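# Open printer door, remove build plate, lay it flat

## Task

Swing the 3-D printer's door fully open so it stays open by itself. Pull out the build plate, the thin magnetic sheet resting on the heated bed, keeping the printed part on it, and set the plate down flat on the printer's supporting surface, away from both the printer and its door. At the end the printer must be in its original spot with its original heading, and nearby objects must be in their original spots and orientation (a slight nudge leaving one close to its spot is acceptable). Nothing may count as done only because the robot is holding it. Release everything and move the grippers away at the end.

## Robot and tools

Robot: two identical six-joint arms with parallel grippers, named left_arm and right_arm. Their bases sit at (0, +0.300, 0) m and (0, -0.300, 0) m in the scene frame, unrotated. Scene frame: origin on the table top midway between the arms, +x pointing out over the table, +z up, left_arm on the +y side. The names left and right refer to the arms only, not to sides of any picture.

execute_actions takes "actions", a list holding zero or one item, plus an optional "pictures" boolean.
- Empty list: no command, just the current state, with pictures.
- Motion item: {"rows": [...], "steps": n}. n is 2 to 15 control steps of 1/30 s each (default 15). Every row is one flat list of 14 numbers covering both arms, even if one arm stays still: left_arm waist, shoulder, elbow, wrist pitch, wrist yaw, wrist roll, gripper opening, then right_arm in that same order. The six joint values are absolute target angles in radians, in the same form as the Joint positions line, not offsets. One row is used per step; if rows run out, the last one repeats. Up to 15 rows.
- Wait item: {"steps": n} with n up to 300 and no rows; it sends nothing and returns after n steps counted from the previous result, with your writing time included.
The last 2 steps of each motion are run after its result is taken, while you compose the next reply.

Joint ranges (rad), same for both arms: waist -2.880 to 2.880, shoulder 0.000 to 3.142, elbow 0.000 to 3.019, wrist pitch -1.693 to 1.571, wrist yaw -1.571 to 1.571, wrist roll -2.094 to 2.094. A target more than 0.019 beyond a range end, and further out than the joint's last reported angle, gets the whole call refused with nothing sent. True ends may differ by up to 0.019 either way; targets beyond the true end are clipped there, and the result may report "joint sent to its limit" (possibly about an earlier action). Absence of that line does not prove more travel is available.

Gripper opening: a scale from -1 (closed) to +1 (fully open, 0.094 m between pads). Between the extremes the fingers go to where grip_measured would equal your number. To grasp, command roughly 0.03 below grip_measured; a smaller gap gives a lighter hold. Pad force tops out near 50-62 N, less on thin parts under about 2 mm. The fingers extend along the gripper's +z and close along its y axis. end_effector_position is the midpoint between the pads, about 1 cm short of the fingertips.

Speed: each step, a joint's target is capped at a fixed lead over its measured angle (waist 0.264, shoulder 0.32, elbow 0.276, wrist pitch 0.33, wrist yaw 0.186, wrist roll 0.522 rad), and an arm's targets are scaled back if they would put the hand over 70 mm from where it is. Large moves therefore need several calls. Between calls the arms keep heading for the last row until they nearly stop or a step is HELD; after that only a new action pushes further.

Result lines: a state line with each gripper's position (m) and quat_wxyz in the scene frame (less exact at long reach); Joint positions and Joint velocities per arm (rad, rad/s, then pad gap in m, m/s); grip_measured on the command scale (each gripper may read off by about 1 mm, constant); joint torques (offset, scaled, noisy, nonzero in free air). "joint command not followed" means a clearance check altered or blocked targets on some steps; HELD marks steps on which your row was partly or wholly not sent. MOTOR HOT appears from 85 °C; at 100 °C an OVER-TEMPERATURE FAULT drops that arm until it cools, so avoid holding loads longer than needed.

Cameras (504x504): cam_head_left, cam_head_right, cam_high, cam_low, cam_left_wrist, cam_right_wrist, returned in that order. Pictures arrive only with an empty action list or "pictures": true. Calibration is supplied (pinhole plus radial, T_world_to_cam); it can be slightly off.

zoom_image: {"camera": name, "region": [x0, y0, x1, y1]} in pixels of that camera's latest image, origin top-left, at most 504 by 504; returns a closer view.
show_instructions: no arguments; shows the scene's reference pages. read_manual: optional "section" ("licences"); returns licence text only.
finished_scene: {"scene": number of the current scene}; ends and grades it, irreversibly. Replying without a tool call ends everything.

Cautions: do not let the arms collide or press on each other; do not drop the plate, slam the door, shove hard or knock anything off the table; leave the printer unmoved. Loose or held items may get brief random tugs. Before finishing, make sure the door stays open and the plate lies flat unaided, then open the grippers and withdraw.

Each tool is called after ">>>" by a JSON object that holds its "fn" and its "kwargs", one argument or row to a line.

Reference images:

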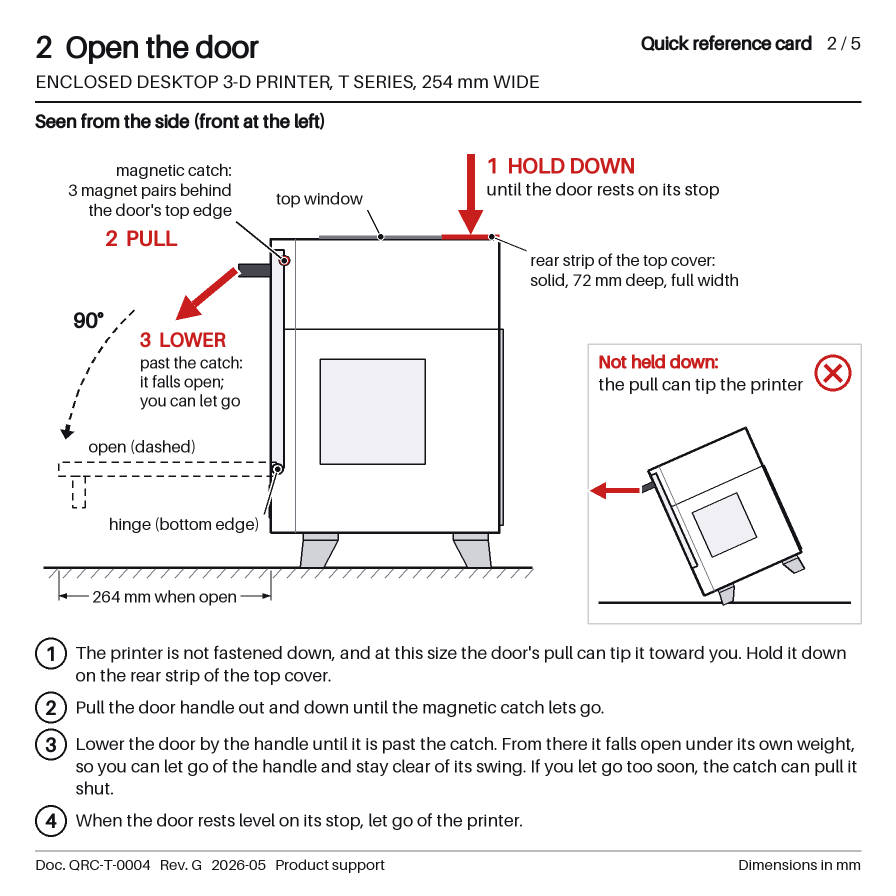

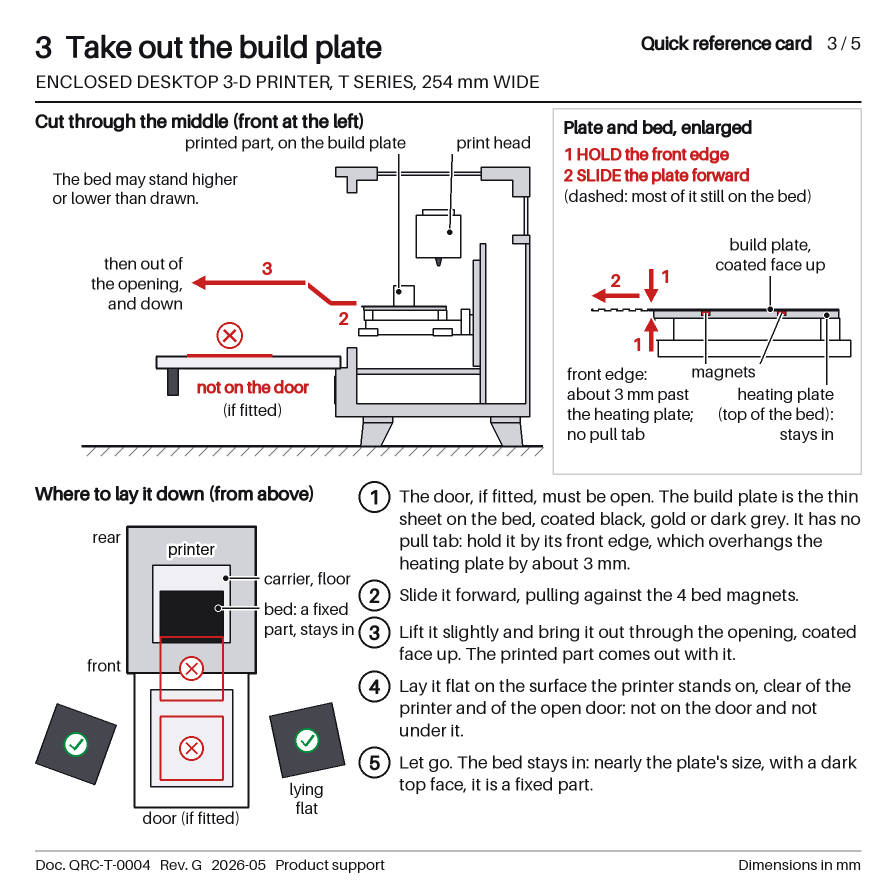

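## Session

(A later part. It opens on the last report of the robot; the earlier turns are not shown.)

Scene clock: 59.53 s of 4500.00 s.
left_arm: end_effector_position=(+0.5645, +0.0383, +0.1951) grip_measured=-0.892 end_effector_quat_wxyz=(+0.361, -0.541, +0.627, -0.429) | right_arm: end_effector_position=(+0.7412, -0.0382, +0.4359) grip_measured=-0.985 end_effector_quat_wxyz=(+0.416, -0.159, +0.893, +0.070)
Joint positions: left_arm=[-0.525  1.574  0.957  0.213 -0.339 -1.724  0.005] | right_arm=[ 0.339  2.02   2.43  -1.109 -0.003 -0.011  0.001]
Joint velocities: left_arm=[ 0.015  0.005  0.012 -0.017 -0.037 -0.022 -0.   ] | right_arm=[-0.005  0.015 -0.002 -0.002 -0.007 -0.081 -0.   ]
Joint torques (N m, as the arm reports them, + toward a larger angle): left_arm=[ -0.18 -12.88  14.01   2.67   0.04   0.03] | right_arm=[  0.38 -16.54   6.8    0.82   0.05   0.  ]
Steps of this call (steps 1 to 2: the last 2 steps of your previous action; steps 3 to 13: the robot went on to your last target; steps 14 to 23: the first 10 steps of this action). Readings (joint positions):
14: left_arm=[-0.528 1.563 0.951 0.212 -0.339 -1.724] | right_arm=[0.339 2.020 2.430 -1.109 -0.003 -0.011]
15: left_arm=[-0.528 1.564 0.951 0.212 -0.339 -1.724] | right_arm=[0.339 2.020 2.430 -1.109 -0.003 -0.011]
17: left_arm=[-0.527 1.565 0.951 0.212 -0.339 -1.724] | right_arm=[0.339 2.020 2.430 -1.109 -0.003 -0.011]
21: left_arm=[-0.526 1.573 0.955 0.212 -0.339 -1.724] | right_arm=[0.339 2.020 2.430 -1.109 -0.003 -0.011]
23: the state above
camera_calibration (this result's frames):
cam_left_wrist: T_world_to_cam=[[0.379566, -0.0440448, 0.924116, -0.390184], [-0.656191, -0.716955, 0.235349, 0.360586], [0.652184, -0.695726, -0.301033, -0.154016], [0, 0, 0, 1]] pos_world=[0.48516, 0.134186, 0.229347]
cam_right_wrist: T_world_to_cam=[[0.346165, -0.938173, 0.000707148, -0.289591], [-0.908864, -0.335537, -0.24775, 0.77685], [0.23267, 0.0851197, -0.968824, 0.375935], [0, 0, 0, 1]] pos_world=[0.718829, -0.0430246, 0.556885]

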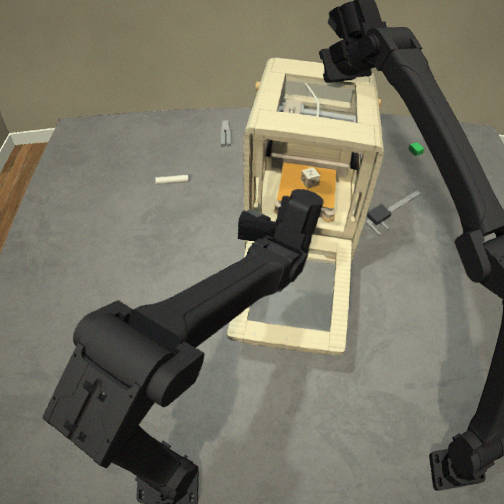

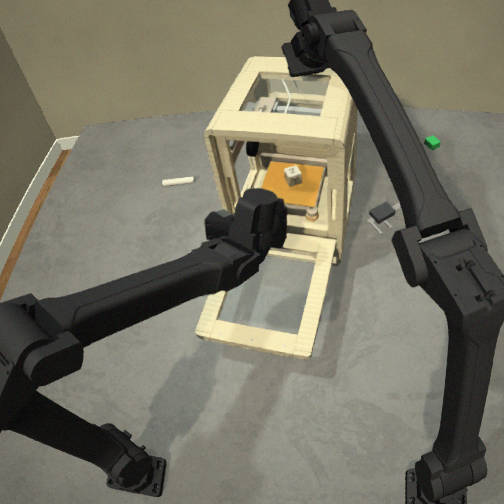

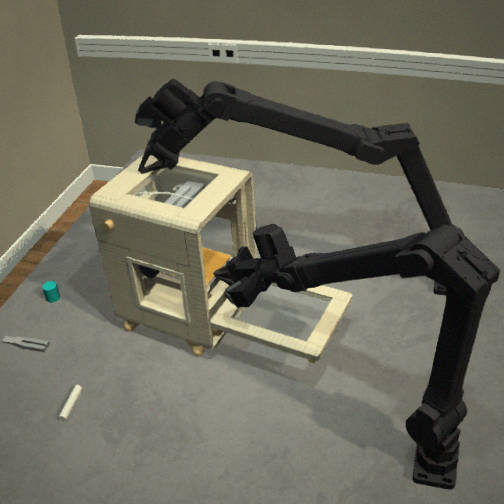

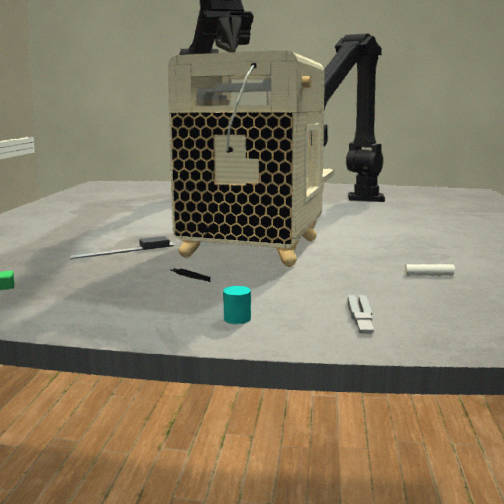

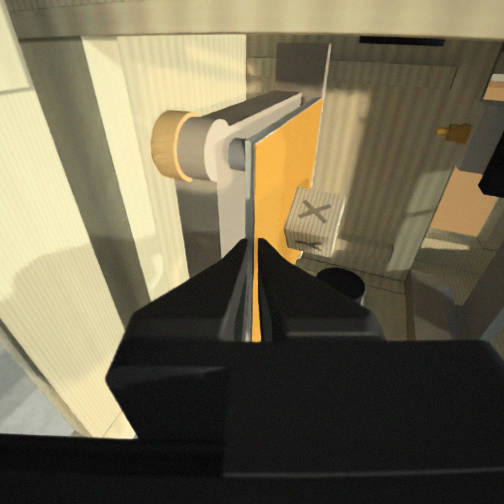

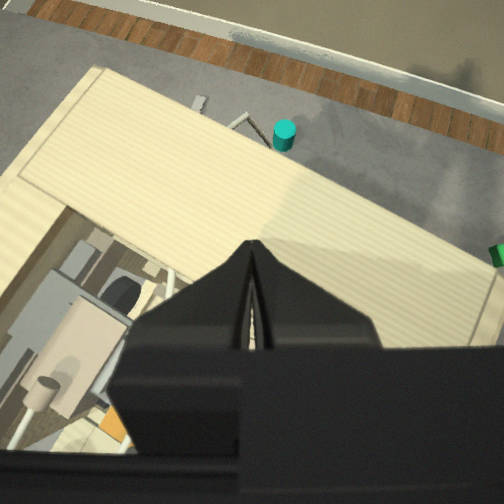

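>>> {"fn": "execute_actions", "kwargs": {
  "actions": [
    {"rows": [[-0.513,1.604,1.008,0.228,-0.335,-1.735,-0.89,0.337,2.07,2.40,-1.14,0,0,-1],[-0.512,1.604,1.010,0.228,-0.335,-1.735,-0.89,0.337,2.07,2.40,-1.14,0,0,-1]], "steps": 10}
  ],
  "pictures": true
}}

>>> {"fn": "zoom_image", "kwargs": {
  "camera": "cam_left_wrist",
  "region": [200, 130, 320, 300]
}}

Scene clock: 59.93 s of 4500.00 s.
left_arm: end_effector_position=(+0.5656, +0.0384, +0.1967) grip_measured=-0.892 end_effector_quat_wxyz=(+0.362, -0.541, +0.626, -0.430) | right_arm: end_effector_position=(+0.7412, -0.0382, +0.4359) grip_measured=-0.985 end_effector_quat_wxyz=(+0.416, -0.159, +0.893, +0.070)
Joint positions: left_arm=[-0.524  1.574  0.96   0.213 -0.339 -1.724  0.005] | right_arm=[ 0.339  2.02   2.43  -1.109 -0.003 -0.011  0.001]
Joint velocities: left_arm=[-0.005 -0.015 -0.012  0.017  0.007 -0.095 -0.   ] | right_arm=[-0.005 -0.005  0.007  0.002  0.007 -0.081  0.001]
Joint torques (N m, as the arm reports them, + toward a larger angle): left_arm=[ -0.18 -13.53  14.34   2.57   0.04   0.07] | right_arm=[  0.3  -16.5    6.78   0.83   0.05  -0.01]
Steps of this call (steps 1 to 2: the last 2 steps of your previous action; steps 3 to 4: the robot went on to your last target; steps 5 to 12: the first 8 steps of this action). Readings (joint positions):
5: left_arm=[-0.525 1.574 0.957 0.213 -0.339 -1.724] | right_arm=[0.339 2.020 2.430 -1.109 -0.003 -0.011]
6: left_arm=[-0.525 1.574 0.958 0.213 -0.339 -1.724] | right_arm=[0.339 2.020 2.430 -1.109 -0.003 -0.011]
8: left_arm=[-0.525 1.574 0.959 0.213 -0.339 -1.724] | right_arm=[0.339 2.020 2.430 -1.109 -0.003 -0.011]
12: the state above
camera_calibration (this result's frames):
cam_left_wrist: T_world_to_cam=[[0.377227, -0.0422112, 0.925158, -0.391038], [-0.656225, -0.717086, 0.234854, 0.361135], [0.653505, -0.695705, -0.298204, -0.15549], [0, 0, 0, 1]] pos_world=[0.48611, 0.134284, 0.230591]
cam_right_wrist: T_world_to_cam=[[0.346165, -0.938173, 0.000707148, -0.289591], [-0.908864, -0.335537, -0.24775, 0.77685], [0.23267, 0.0851197, -0.968824, 0.375935], [0, 0, 0, 1]] pos_world=[0.718829, -0.0430246, 0.556885]

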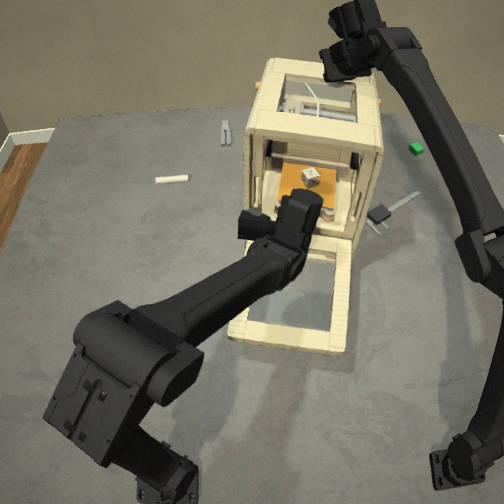

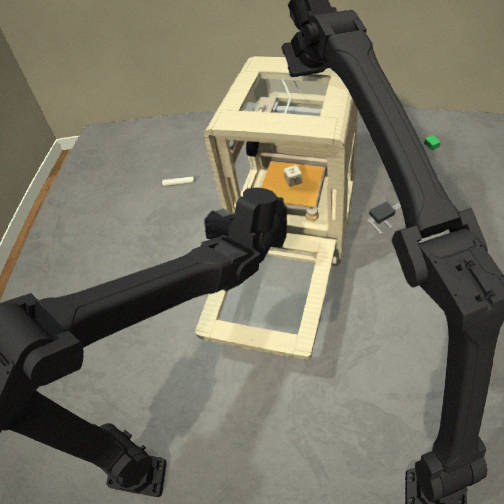

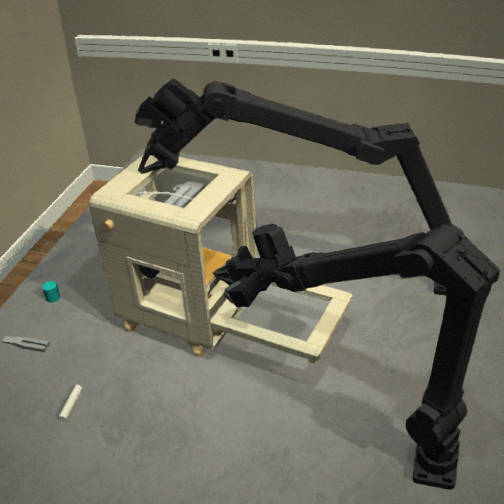

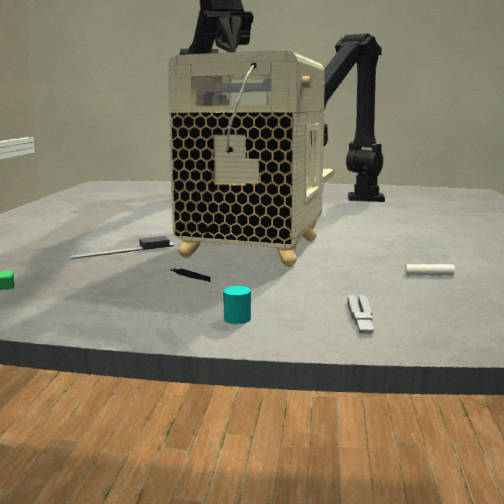

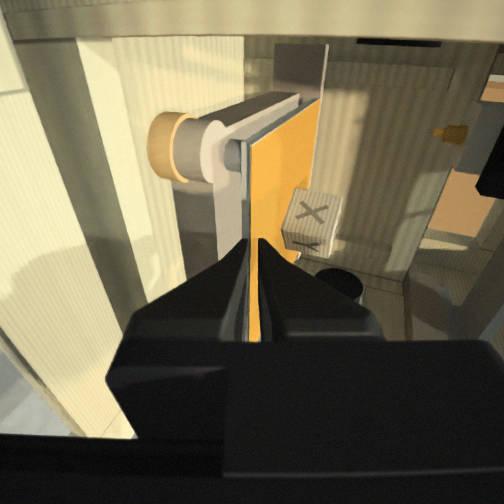

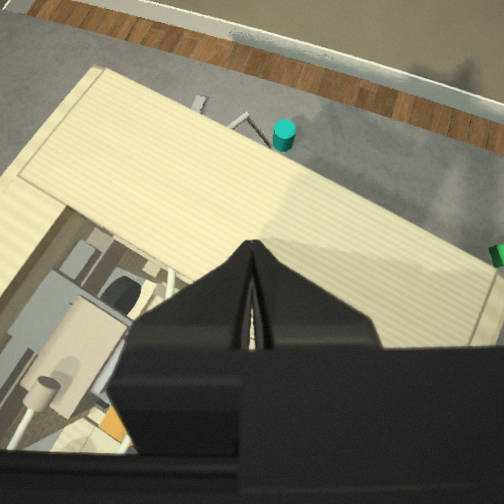

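Region (200, 130, 320, 300) of cam_left_wrist's 504x504 image, scaled by 2.965, with more detail than that image has; it fills the left 356 columns of this view, and the rest is white.

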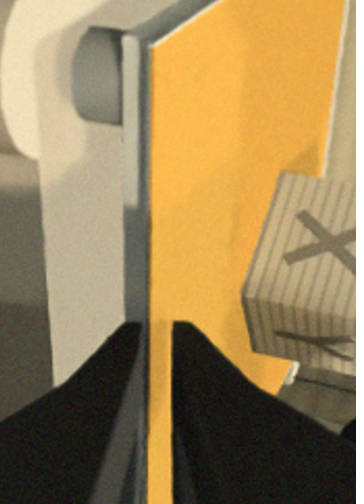

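>>> {"fn": "execute_actions", "kwargs": {
  "actions": [
    {"rows": [[-0.512,1.606,1.012,0.228,-0.335,-1.735,-0.89,0.337,2.07,2.40,-1.14,0,0,-1],[-0.512,1.608,1.013,0.228,-0.335,-1.735,-0.89,0.337,2.07,2.40,-1.14,0,0,-1],[-0.512,1.609,1.014,0.228,-0.335,-1.735,-0.89,0.337,2.07,2.40,-1.14,0,0,-1],[-0.512,1.609,1.014,0.228,-0.335,-1.735,-0.89,0.337,2.07,2.40,-1.14,0,0,-1],[-0.512,1.609,1.014,0.228,-0.335,-1.735,-0.89,0.337,2.07,2.40,-1.14,0,0,-1],[-0.512,1.609,1.014,0.228,-0.335,-1.735,-0.91,0.337,2.07,2.40,-1.14,0,0,-1],[-0.512,1.609,1.014,0.228,-0.335,-1.735,-0.93,0.337,2.07,2.40,-1.14,0,0,-1],[-0.512,1.609,1.014,0.228,-0.335,-1.735,-0.95,0.337,2.07,2.40,-1.14,0,0,-1],[-0.512,1.609,1.014,0.228,-0.335,-1.735,-0.97,0.337,2.07,2.40,-1.14,0,0,-1],[-0.512,1.609,1.014,0.228,-0.335,-1.735,-1,0.337,2.07,2.40,-1.14,0,0,-1]], "steps": 15}
  ],
  "pictures": true
}}

>>> {"fn": "zoom_image", "kwargs": {
  "camera": "cam_left_wrist",
  "region": [200, 130, 320, 300]
}}

Scene clock: 65.70 s of 4500.00 s.
left_arm: end_effector_position=(+0.5657, +0.0383, +0.1960) grip_measured=-0.976 end_effector_quat_wxyz=(+0.362, -0.541, +0.626, -0.430) | right_arm: end_effector_position=(+0.7412, -0.0382, +0.4359) grip_measured=-0.985 end_effector_quat_wxyz=(+0.416, -0.159, +0.893, +0.070)
Joint positions: left_arm=[-0.524  1.575  0.96   0.213 -0.339 -1.724  0.001] | right_arm=[ 0.339  2.02   2.43  -1.109 -0.003 -0.011  0.001]
Joint velocities: left_arm=[-0.015 -0.005 -0.007 -0.007  0.007 -0.022  0.   ] | right_arm=[-0.005 -0.015 -0.002  0.002 -0.007 -0.051 -0.   ]
Joint torques (N m, as the arm reports them, + toward a larger angle): left_arm=[  0.02 -13.    14.57   2.54   0.08   0.07] | right_arm=[  0.27 -16.55   6.8    0.83   0.06   0.  ]
Steps of this call (steps 1 to 2: the last 2 steps of your previous action; steps 3 to 15: the robot went on to your last target; steps 16 to 90: nothing new was sent; then 2.33 s passed at rest; steps 91 to 103: the first 13 steps of this action). Readings (joint positions):
91: left_arm=[-0.524 1.574 0.960 0.213 -0.339 -1.724] | right_arm=[0.339 2.020 2.430 -1.109 -0.003 -0.011]
92: left_arm=[-0.524 1.574 0.960 0.213 -0.339 -1.724] | right_arm=[0.339 2.020 2.430 -1.109 -0.003 -0.011]
94: left_arm=[-0.524 1.574 0.960 0.213 -0.339 -1.724] | right_arm=[0.339 2.020 2.430 -1.109 -0.003 -0.011]
98: left_arm=[-0.524 1.575 0.960 0.213 -0.339 -1.724] | right_arm=[0.339 2.020 2.430 -1.109 -0.003 -0.011]
103: the state above
camera_calibration (this result's frames):
cam_left_wrist: T_world_to_cam=[[0.378143, -0.042741, 0.92476, -0.390851], [-0.655992, -0.717221, 0.235093, 0.361138], [0.653209, -0.695534, -0.29925, -0.155397], [0, 0, 0, 1]] pos_world=[0.486208, 0.134226, 0.230039]
cam_right_wrist: T_world_to_cam=[[0.346165, -0.938173, 0.000707148, -0.289591], [-0.908864, -0.335537, -0.24775, 0.77685], [0.23267, 0.0851197, -0.968824, 0.375935], [0, 0, 0, 1]] pos_world=[0.718829, -0.0430246, 0.556885]

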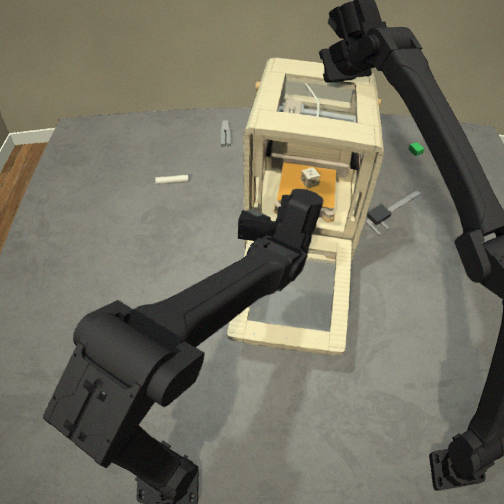

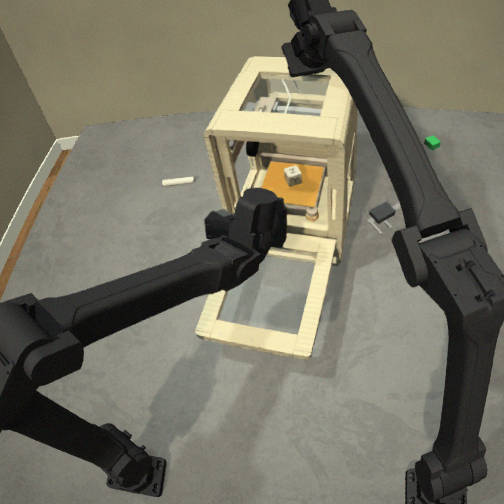

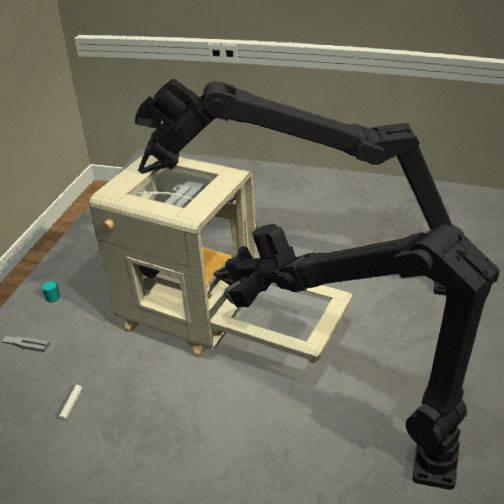

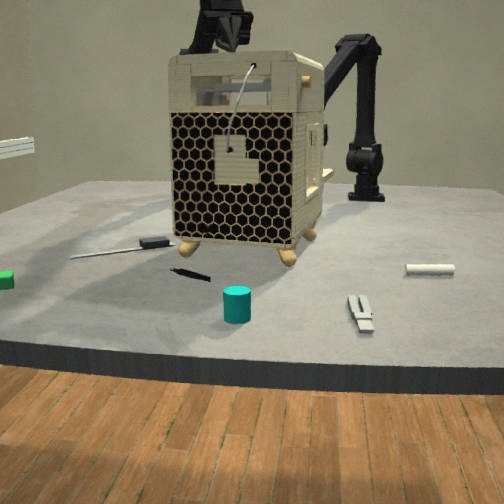

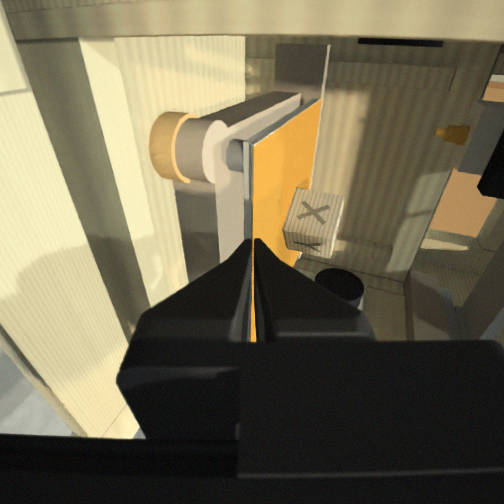

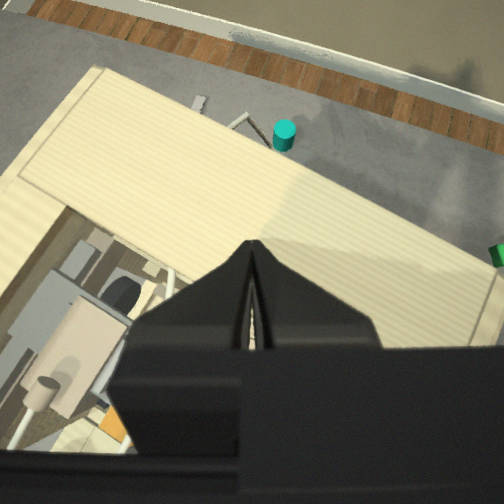

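Region (200, 130, 320, 300) of cam_left_wrist's 504x504 image, scaled by 2.965, with more detail than that image has; it fills the left 356 columns of this view, and the rest is white.

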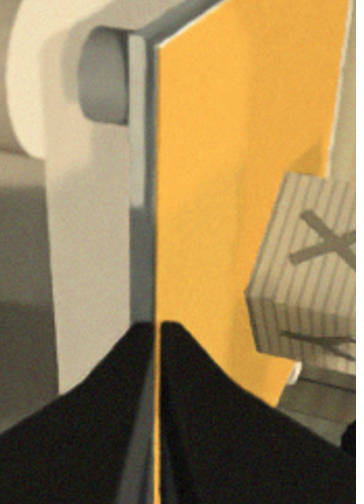

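>>> {"fn": "execute_actions", "kwargs": {
  "actions": [
    {"steps": 4}
  ],
  "pictures": false
}}

Scene clock: 65.83 s of 4500.00 s.
left_arm: end_effector_position=(+0.5657, +0.0383, +0.1960) grip_measured=-0.976 end_effector_quat_wxyz=(+0.362, -0.541, +0.626, -0.430) | right_arm: end_effector_position=(+0.7412, -0.0382, +0.4359) grip_measured=-0.985 end_effector_quat_wxyz=(+0.416, -0.159, +0.893, +0.070)
Joint positions: left_arm=[-0.524  1.575  0.96   0.213 -0.339 -1.724  0.001] | right_arm=[ 0.339  2.02   2.43  -1.109 -0.003 -0.011  0.001]
Joint velocities: left_arm=[-0.005 -0.005  0.002  0.012  0.037  0.022 -0.   ] | right_arm=[ 0.005 -0.015  0.007 -0.027 -0.037 -0.007 -0.   ]
Joint torques (N m, as the arm reports them, + toward a larger angle): left_arm=[ -0.12 -12.57  14.51   2.58   0.05   0.06] | right_arm=[  0.25 -16.68   6.77   0.81   0.06   0.  ]
Kept back: nothing.
Steps of this call (steps 1 to 2: the last 2 steps of your previous action; steps 3 to 4: the robot went on to your last target). Readings (joint positions):
1: left_arm=[-0.524 1.575 0.960 0.213 -0.339 -1.724] | right_arm=[0.339 2.020 2.430 -1.109 -0.003 -0.011]
2: left_arm=[-0.524 1.575 0.960 0.213 -0.339 -1.724] | right_arm=[0.339 2.020 2.430 -1.109 -0.003 -0.011]
4: the state above

>>> {"fn": "execute_actions", "kwargs": {
  "actions": [
    {"rows": [[-0.530,1.570,0.960,0.222,-0.337,-1.735,-1,0.337,2.07,2.40,-1.14,0,0,-1],[-0.533,1.564,0.957,0.220,-0.338,-1.735,-1,0.337,2.07,2.40,-1.14,0,0,-1],[-0.534,1.562,0.954,0.218,-0.338,-1.735,-1,0.337,2.07,2.40,-1.14,0,0,-1],[-0.534,1.559,0.951,0.216,-0.338,-1.735,-1,0.337,2.07,2.40,-1.14,0,0,-1],[-0.535,1.557,0.948,0.216,-0.338,-1.735,-1,0.337,2.07,2.40,-1.14,0,0,-1],[-0.536,1.554,0.945,0.216,-0.338,-1.735,-1,0.337,2.07,2.40,-1.14,0,0,-1],[-0.536,1.552,0.942,0.216,-0.338,-1.735,-1,0.337,2.07,2.40,-1.14,0,0,-1],[-0.537,1.549,0.939,0.216,-0.338,-1.735,-1,0.337,2.07,2.40,-1.14,0,0,-1],[-0.538,1.547,0.936,0.216,-0.338,-1.735,-1,0.337,2.07,2.40,-1.14,0,0,-1],[-0.538,1.544,0.933,0.216,-0.338,-1.735,-1,0.337,2.07,2.40,-1.14,0,0,-1],[-0.539,1.542,0.930,0.216,-0.338,-1.735,-1,0.337,2.07,2.40,-1.14,0,0,-1],[-0.540,1.539,0.927,0.216,-0.338,-1.735,-1,0.337,2.07,2.40,-1.14,0,0,-1]], "steps": 15}
  ],
  "pictures": true
}}

>>> {"fn": "zoom_image", "kwargs": {
  "camera": "cam_left_wrist",
  "region": [200, 130, 320, 300]
}}

Scene clock: 66.83 s of 4500.00 s.
left_arm: end_effector_position=(+0.5634, +0.0390, +0.1958) grip_measured=-0.979 end_effector_quat_wxyz=(+0.361, -0.541, +0.627, -0.430) | right_arm: end_effector_position=(+0.7412, -0.0382, +0.4359) grip_measured=-0.985 end_effector_quat_wxyz=(+0.416, -0.159, +0.893, +0.070)
Joint positions: left_arm=[-0.525  1.569  0.953  0.213 -0.338 -1.724  0.001] | right_arm=[ 0.339  2.02   2.43  -1.109 -0.003 -0.011  0.001]
Joint velocities: left_arm=[-0.015 -0.054 -0.056 -0.017 -0.051 -0.007 -0.002] | right_arm=[-0.005 -0.015  0.002 -0.017 -0.022 -0.022 -0.   ]
Joint torques (N m, as the arm reports them, + toward a larger angle): left_arm=[ -1.71 -18.01   7.92   1.99  -0.11   0.06] | right_arm=[  0.29 -16.58   6.78   0.79   0.05   0.  ]
Steps of this call (steps 1 to 15: the robot went on to your last target; steps 16 to 17: nothing new was sent; steps 18 to 30: the first 13 steps of this action). Readings (joint positions):
18: left_arm=[-0.524 1.575 0.960 0.213 -0.339 -1.724] | right_arm=[0.339 2.020 2.430 -1.109 -0.003 -0.011]
19: left_arm=[-0.524 1.574 0.959 0.213 -0.339 -1.724] | right_arm=[0.339 2.020 2.430 -1.109 -0.003 -0.011]
21: left_arm=[-0.524 1.574 0.959 0.213 -0.339 -1.724] | right_arm=[0.339 2.020 2.430 -1.109 -0.003 -0.011]
25: left_arm=[-0.525 1.573 0.957 0.213 -0.339 -1.724] | right_arm=[0.339 2.020 2.430 -1.109 -0.003 -0.011]
30: the state above
camera_calibration (this result's frames):
cam_left_wrist: T_world_to_cam=[[0.379134, -0.0435864, 0.924315, -0.39016], [-0.656774, -0.716333, 0.235616, 0.360457], [0.651848, -0.696396, -0.300213, -0.15255], [0, 0, 0, 1]] pos_world=[0.484101, 0.134966, 0.229903]
cam_right_wrist: T_world_to_cam=[[0.346165, -0.938173, 0.000707148, -0.289591], [-0.908864, -0.335537, -0.24775, 0.77685], [0.23267, 0.0851197, -0.968824, 0.375935], [0, 0, 0, 1]] pos_world=[0.718829, -0.0430246, 0.556885]

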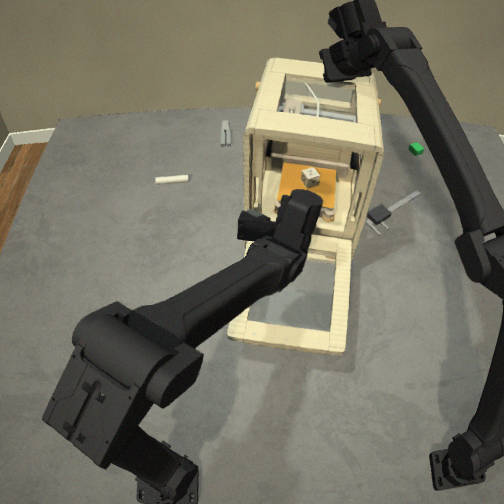

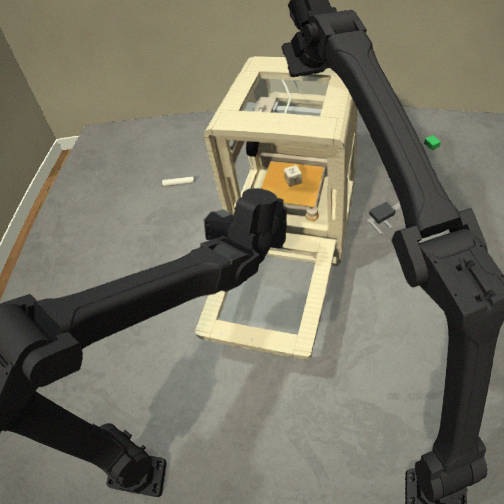

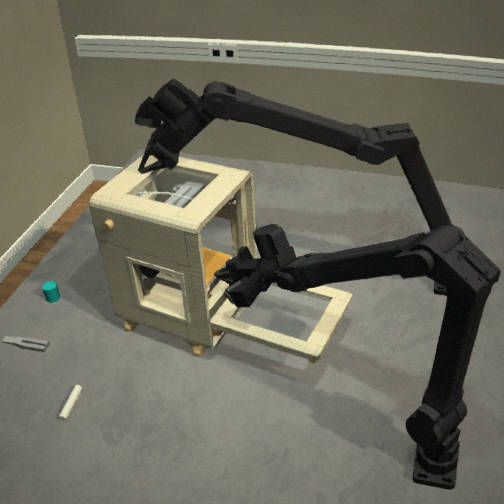

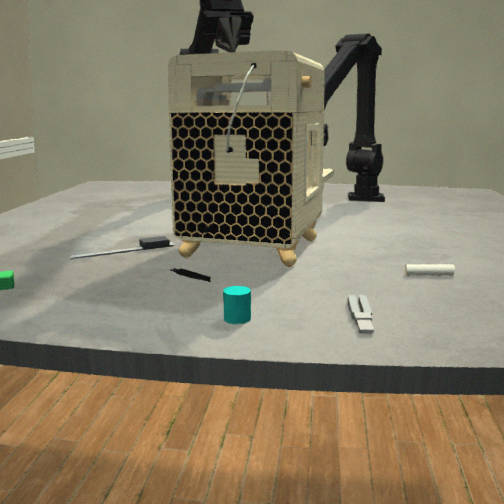

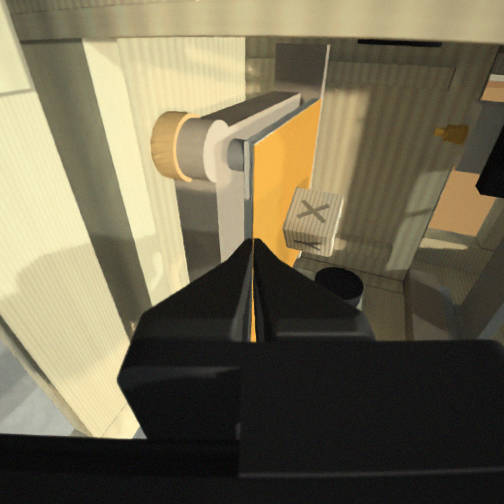

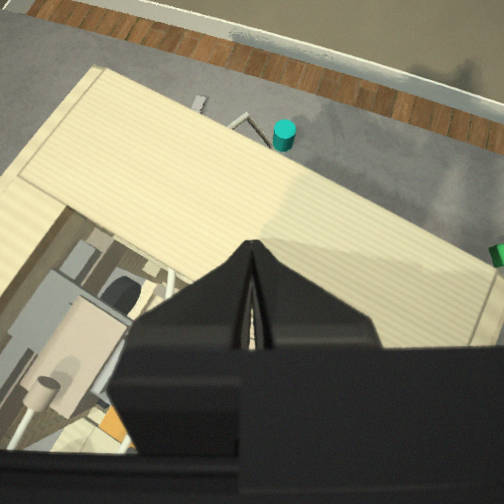

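Region (200, 130, 320, 300) of cam_left_wrist's 504x504 image, scaled by 2.965, with more detail than that image has; it fills the left 356 columns of this view, and the rest is white.

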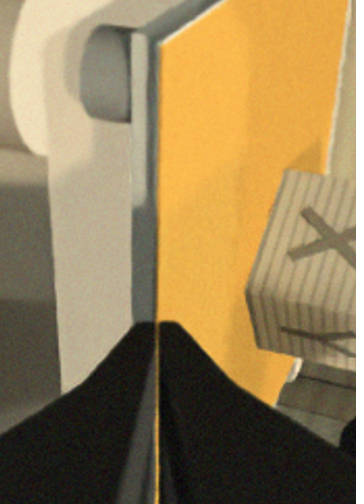

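>>> {"fn": "execute_actions", "kwargs": {
  "actions": [],
  "pictures": false
}}

Scene clock: 66.90 s of 4500.00 s.
left_arm: end_effector_position=(+0.5613, +0.0396, +0.1964) grip_measured=-0.981 end_effector_quat_wxyz=(+0.361, -0.540, +0.627, -0.430) | right_arm: end_effector_position=(+0.7412, -0.0382, +0.4359) grip_measured=-0.985 end_effector_quat_wxyz=(+0.416, -0.159, +0.893, +0.070)
Joint positions: left_arm=[-0.526  1.563  0.948  0.213 -0.338 -1.724  0.001] | right_arm=[ 0.339  2.02   2.43  -1.109 -0.003 -0.011  0.001]
Joint velocities: left_arm=[-0.005 -0.142 -0.134  0.002  0.007  0.007 -0.002] | right_arm=[-0.005 -0.005 -0.002 -0.012 -0.007  0.007  0.   ]
Joint torques (N m, as the arm reports them, + toward a larger angle): left_arm=[ -1.31 -17.11   8.51   2.08  -0.11   0.09] | right_arm=[  0.39 -16.58   6.81   0.78   0.03   0.  ]
Kept back: nothing.
Steps of this call (steps 1 to 2: the last 2 steps of your previous action). Readings (joint positions):
1: left_arm=[-0.525 1.567 0.951 0.213 -0.338 -1.724] | right_arm=[0.339 2.020 2.430 -1.109 -0.003 -0.011]
2: the state above

>>> {"fn": "execute_actions", "kwargs": {
  "actions": [
    {"rows": [[-0.540,1.539,0.927,0.216,-0.338,-1.735,-0.89,0.337,2.07,2.40,-1.14,0,0,-1]], "steps": 6}
  ],
  "pictures": true
}}

>>> {"fn": "zoom_image", "kwargs": {
  "camera": "cam_left_wrist",
  "region": [200, 130, 320, 300]
}}

Scene clock: 68.33 s of 4500.00 s.
left_arm: end_effector_position=(+0.5561, +0.0402, +0.1979) grip_measured=-0.893 end_effector_quat_wxyz=(+0.360, -0.539, +0.627, -0.431) | right_arm: end_effector_position=(+0.7412, -0.0382, +0.4359) grip_measured=-0.985 end_effector_quat_wxyz=(+0.416, -0.159, +0.893, +0.070)
Joint positions: left_arm=[-0.529  1.549  0.935  0.213 -0.338 -1.724  0.005] | right_arm=[ 0.339  2.02   2.43  -1.109 -0.003 -0.011  0.001]
Joint velocities: left_arm=[-0.005 -0.005 -0.017 -0.007 -0.037 -0.037  0.002] | right_arm=[-0.005 -0.015 -0.007 -0.012 -0.037  0.007 -0.   ]
Joint torques (N m, as the arm reports them, + toward a larger angle): left_arm=[ -1.25 -16.38   9.19   2.01  -0.07   0.09] | right_arm=[  0.23 -16.58   6.79   0.81   0.06   0.  ]
Steps of this call (steps 1 to 30: the robot went on to your last target; steps 31 to 39: nothing new was sent; steps 40 to 43: the first 4 steps of this action). Readings (joint positions):
40: left_arm=[-0.529 1.549 0.935 0.213 -0.338 -1.724] | right_arm=[0.339 2.020 2.430 -1.109 -0.003 -0.011]
41: left_arm=[-0.529 1.549 0.935 0.213 -0.338 -1.724] | right_arm=[0.339 2.020 2.430 -1.109 -0.003 -0.011]
43: the state above
camera_calibration (this result's frames):
cam_left_wrist: T_world_to_cam=[[0.37773, -0.0444648, 0.924847, -0.388558], [-0.660084, -0.71339, 0.235296, 0.357857], [0.649314, -0.699356, -0.298819, -0.145019], [0, 0, 0, 1]] pos_world=[0.477149, 0.136594, 0.23182]
cam_right_wrist: T_world_to_cam=[[0.346165, -0.938173, 0.000707148, -0.289591], [-0.908864, -0.335537, -0.24775, 0.77685], [0.23267, 0.0851197, -0.968824, 0.375935], [0, 0, 0, 1]] pos_world=[0.718829, -0.0430246, 0.556885]

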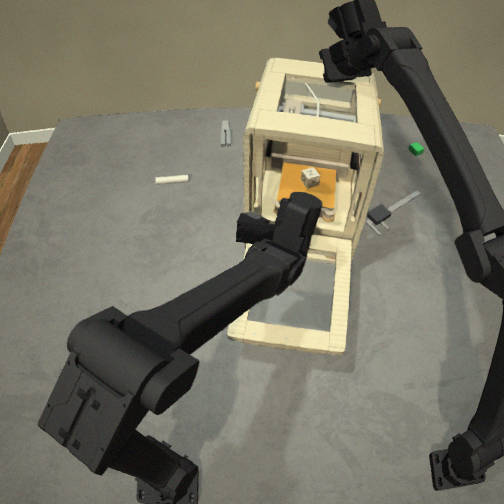

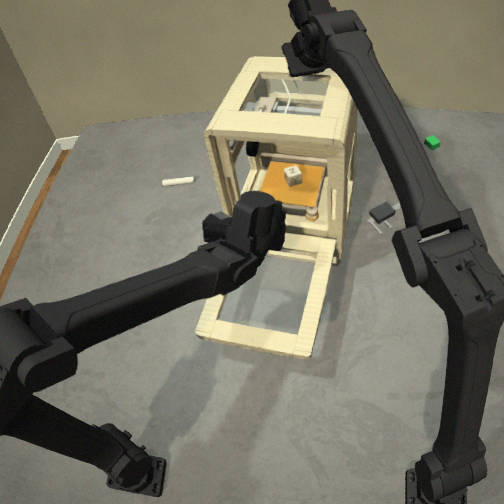

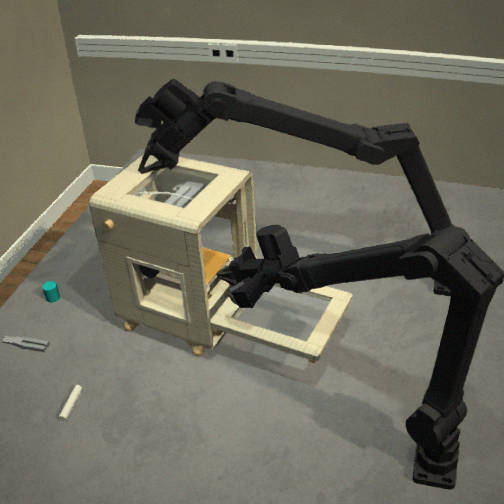

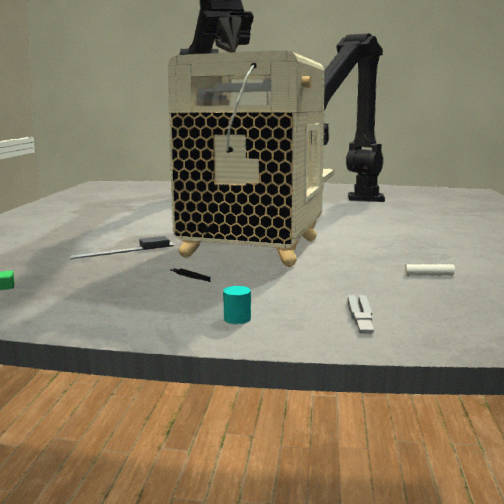

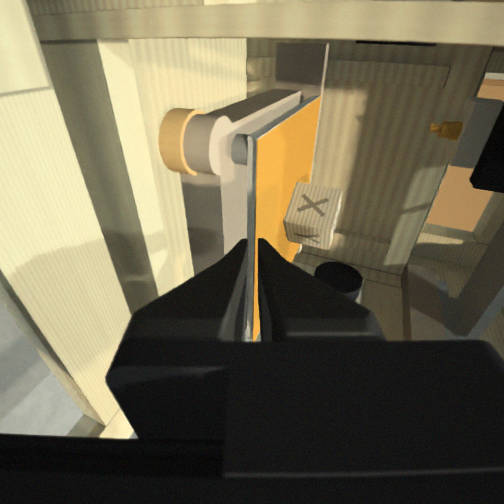

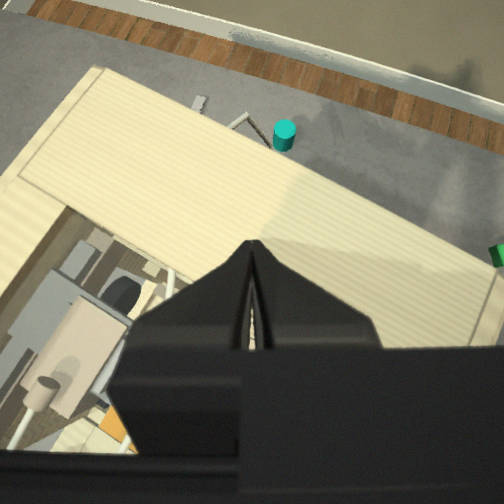

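Region (200, 130, 320, 300) of cam_left_wrist's 504x504 image, scaled by 2.965, with more detail than that image has; it fills the left 356 columns of this view, and the rest is white.

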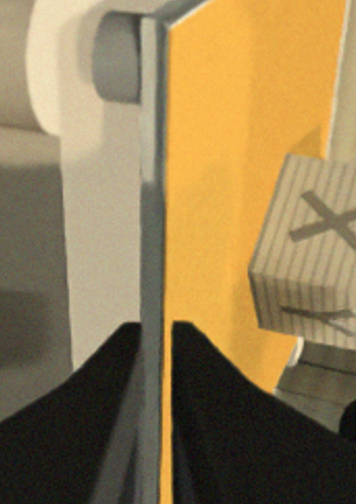

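>>> {"fn": "execute_actions", "kwargs": {
  "actions": [
    {"rows": [[-0.520,1.579,0.983,0.222,-0.336,-1.735,-0.89,0.337,2.07,2.40,-1.14,0,0,-1],[-0.519,1.582,0.986,0.226,-0.335,-1.735,-0.89,0.337,2.07,2.40,-1.14,0,0,-1],[-0.518,1.585,0.989,0.226,-0.335,-1.735,-0.89,0.337,2.07,2.40,-1.14,0,0,-1],[-0.517,1.589,0.992,0.226,-0.335,-1.735,-0.89,0.337,2.07,2.40,-1.14,0,0,-1],[-0.516,1.592,0.995,0.226,-0.335,-1.735,-0.89,0.337,2.07,2.40,-1.14,0,0,-1],[-0.515,1.596,0.998,0.226,-0.335,-1.735,-0.89,0.337,2.07,2.40,-1.14,0,0,-1],[-0.514,1.599,1.001,0.226,-0.335,-1.735,-0.89,0.337,2.07,2.40,-1.14,0,0,-1],[-0.513,1.602,1.004,0.226,-0.335,-1.735,-0.89,0.337,2.07,2.40,-1.14,0,0,-1],[-0.512,1.605,1.007,0.226,-0.335,-1.735,-0.89,0.337,2.07,2.40,-1.14,0,0,-1],[-0.512,1.608,1.010,0.226,-0.335,-1.735,-0.89,0.337,2.07,2.40,-1.14,0,0,-1]], "steps": 15}
  ],
  "pictures": true
}}

>>> {"fn": "zoom_image", "kwargs": {
  "camera": "cam_left_wrist",
  "region": [200, 130, 320, 300]
}}

Scene clock: 69.10 s of 4500.00 s.
left_arm: end_effector_position=(+0.5659, +0.0381, +0.1960) grip_measured=-0.892 end_effector_quat_wxyz=(+0.361, -0.541, +0.626, -0.430) | right_arm: end_effector_position=(+0.7412, -0.0382, +0.4359) grip_measured=-0.985 end_effector_quat_wxyz=(+0.416, -0.159, +0.893, +0.070)
Joint positions: left_arm=[-0.524  1.576  0.961  0.213 -0.338 -1.724  0.005] | right_arm=[ 0.339  2.02   2.43  -1.109 -0.003 -0.011  0.001]
Joint velocities: left_arm=[-0.005 -0.005 -0.007 -0.002 -0.022  0.037 -0.001] | right_arm=[-0.015 -0.005 -0.007  0.007  0.081 -0.022  0.   ]
Joint torques (N m, as the arm reports them, + toward a larger angle): left_arm=[  0.51 -12.84  14.17   2.4    0.02   0.08] | right_arm=[  0.64 -17.06   6.7    0.8    0.07  -0.01]
Steps of this call (steps 1 to 2: the last 2 steps of your previous action; steps 3 to 10: the robot went on to your last target; steps 11 to 23: the first 13 steps of this action). Readings (joint positions):
11: left_arm=[-0.529 1.549 0.935 0.213 -0.338 -1.724] | right_arm=[0.339 2.020 2.430 -1.109 -0.003 -0.011]
12: left_arm=[-0.529 1.550 0.935 0.213 -0.338 -1.724] | right_arm=[0.339 2.020 2.430 -1.109 -0.003 -0.011]
14: left_arm=[-0.529 1.551 0.937 0.213 -0.338 -1.724] | right_arm=[0.339 2.020 2.430 -1.109 -0.003 -0.011]
18: left_arm=[-0.527 1.564 0.950 0.213 -0.338 -1.724] | right_arm=[0.339 2.020 2.430 -1.109 -0.003 -0.011]
23: the state above
camera_calibration (this result's frames):
cam_left_wrist: T_world_to_cam=[[0.378252, -0.0427676, 0.924714, -0.390933], [-0.65646, -0.716699, 0.235376, 0.361296], [0.652676, -0.69607, -0.299168, -0.155447], [0, 0, 0, 1]] pos_world=[0.486504, 0.134019, 0.229956]
cam_right_wrist: T_world_to_cam=[[0.346165, -0.938173, 0.000707148, -0.289591], [-0.908864, -0.335537, -0.24775, 0.77685], [0.23267, 0.0851197, -0.968824, 0.375935], [0, 0, 0, 1]] pos_world=[0.718829, -0.0430246, 0.556885]

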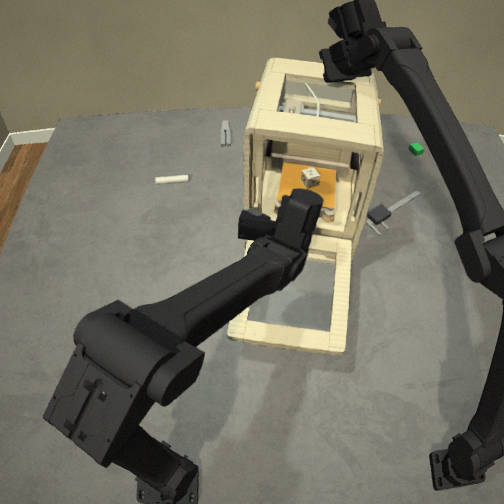

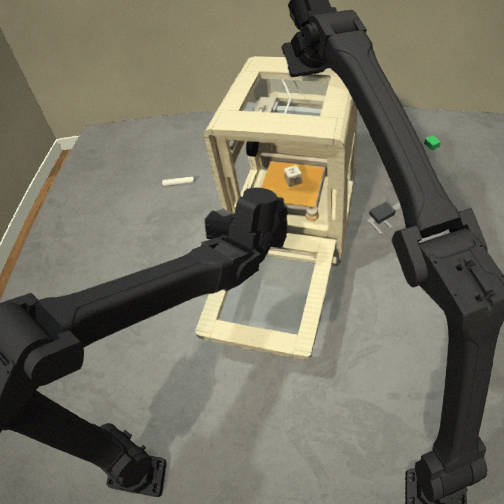

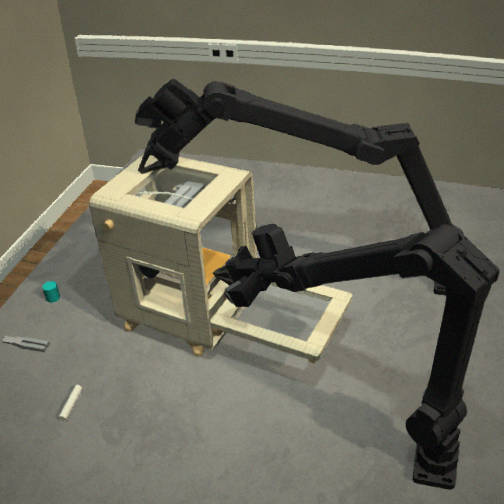

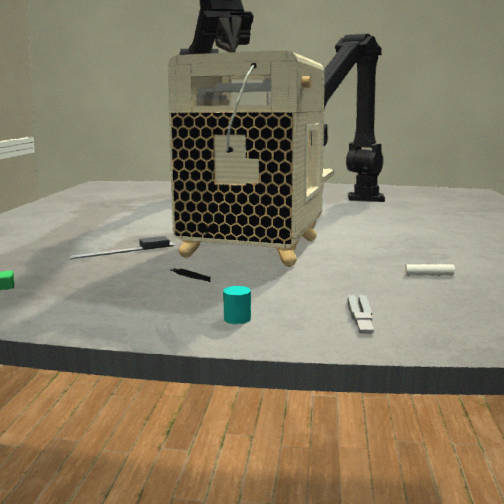

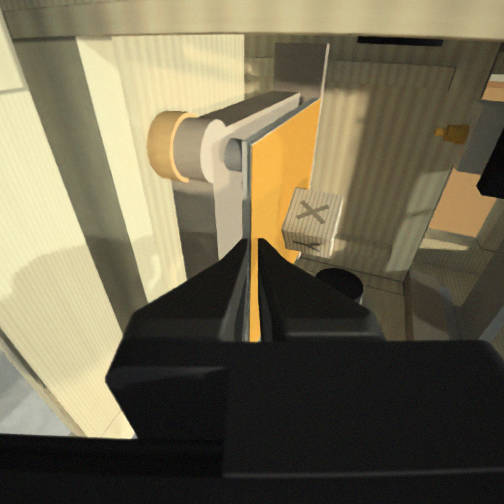

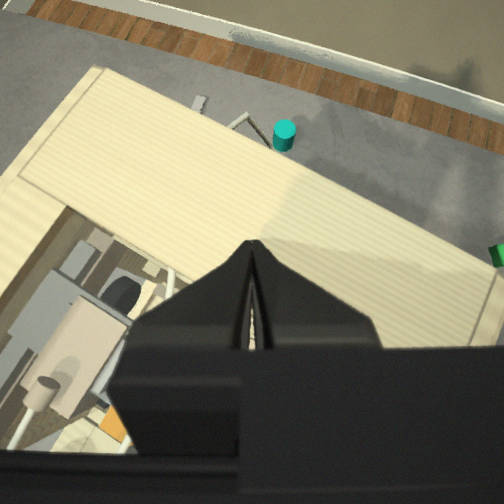

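Region (200, 130, 320, 300) of cam_left_wrist's 504x504 image, scaled by 2.965, with more detail than that image has; it fills the left 356 columns of this view, and the rest is white.

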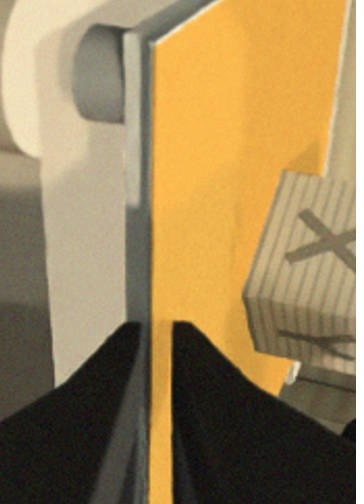

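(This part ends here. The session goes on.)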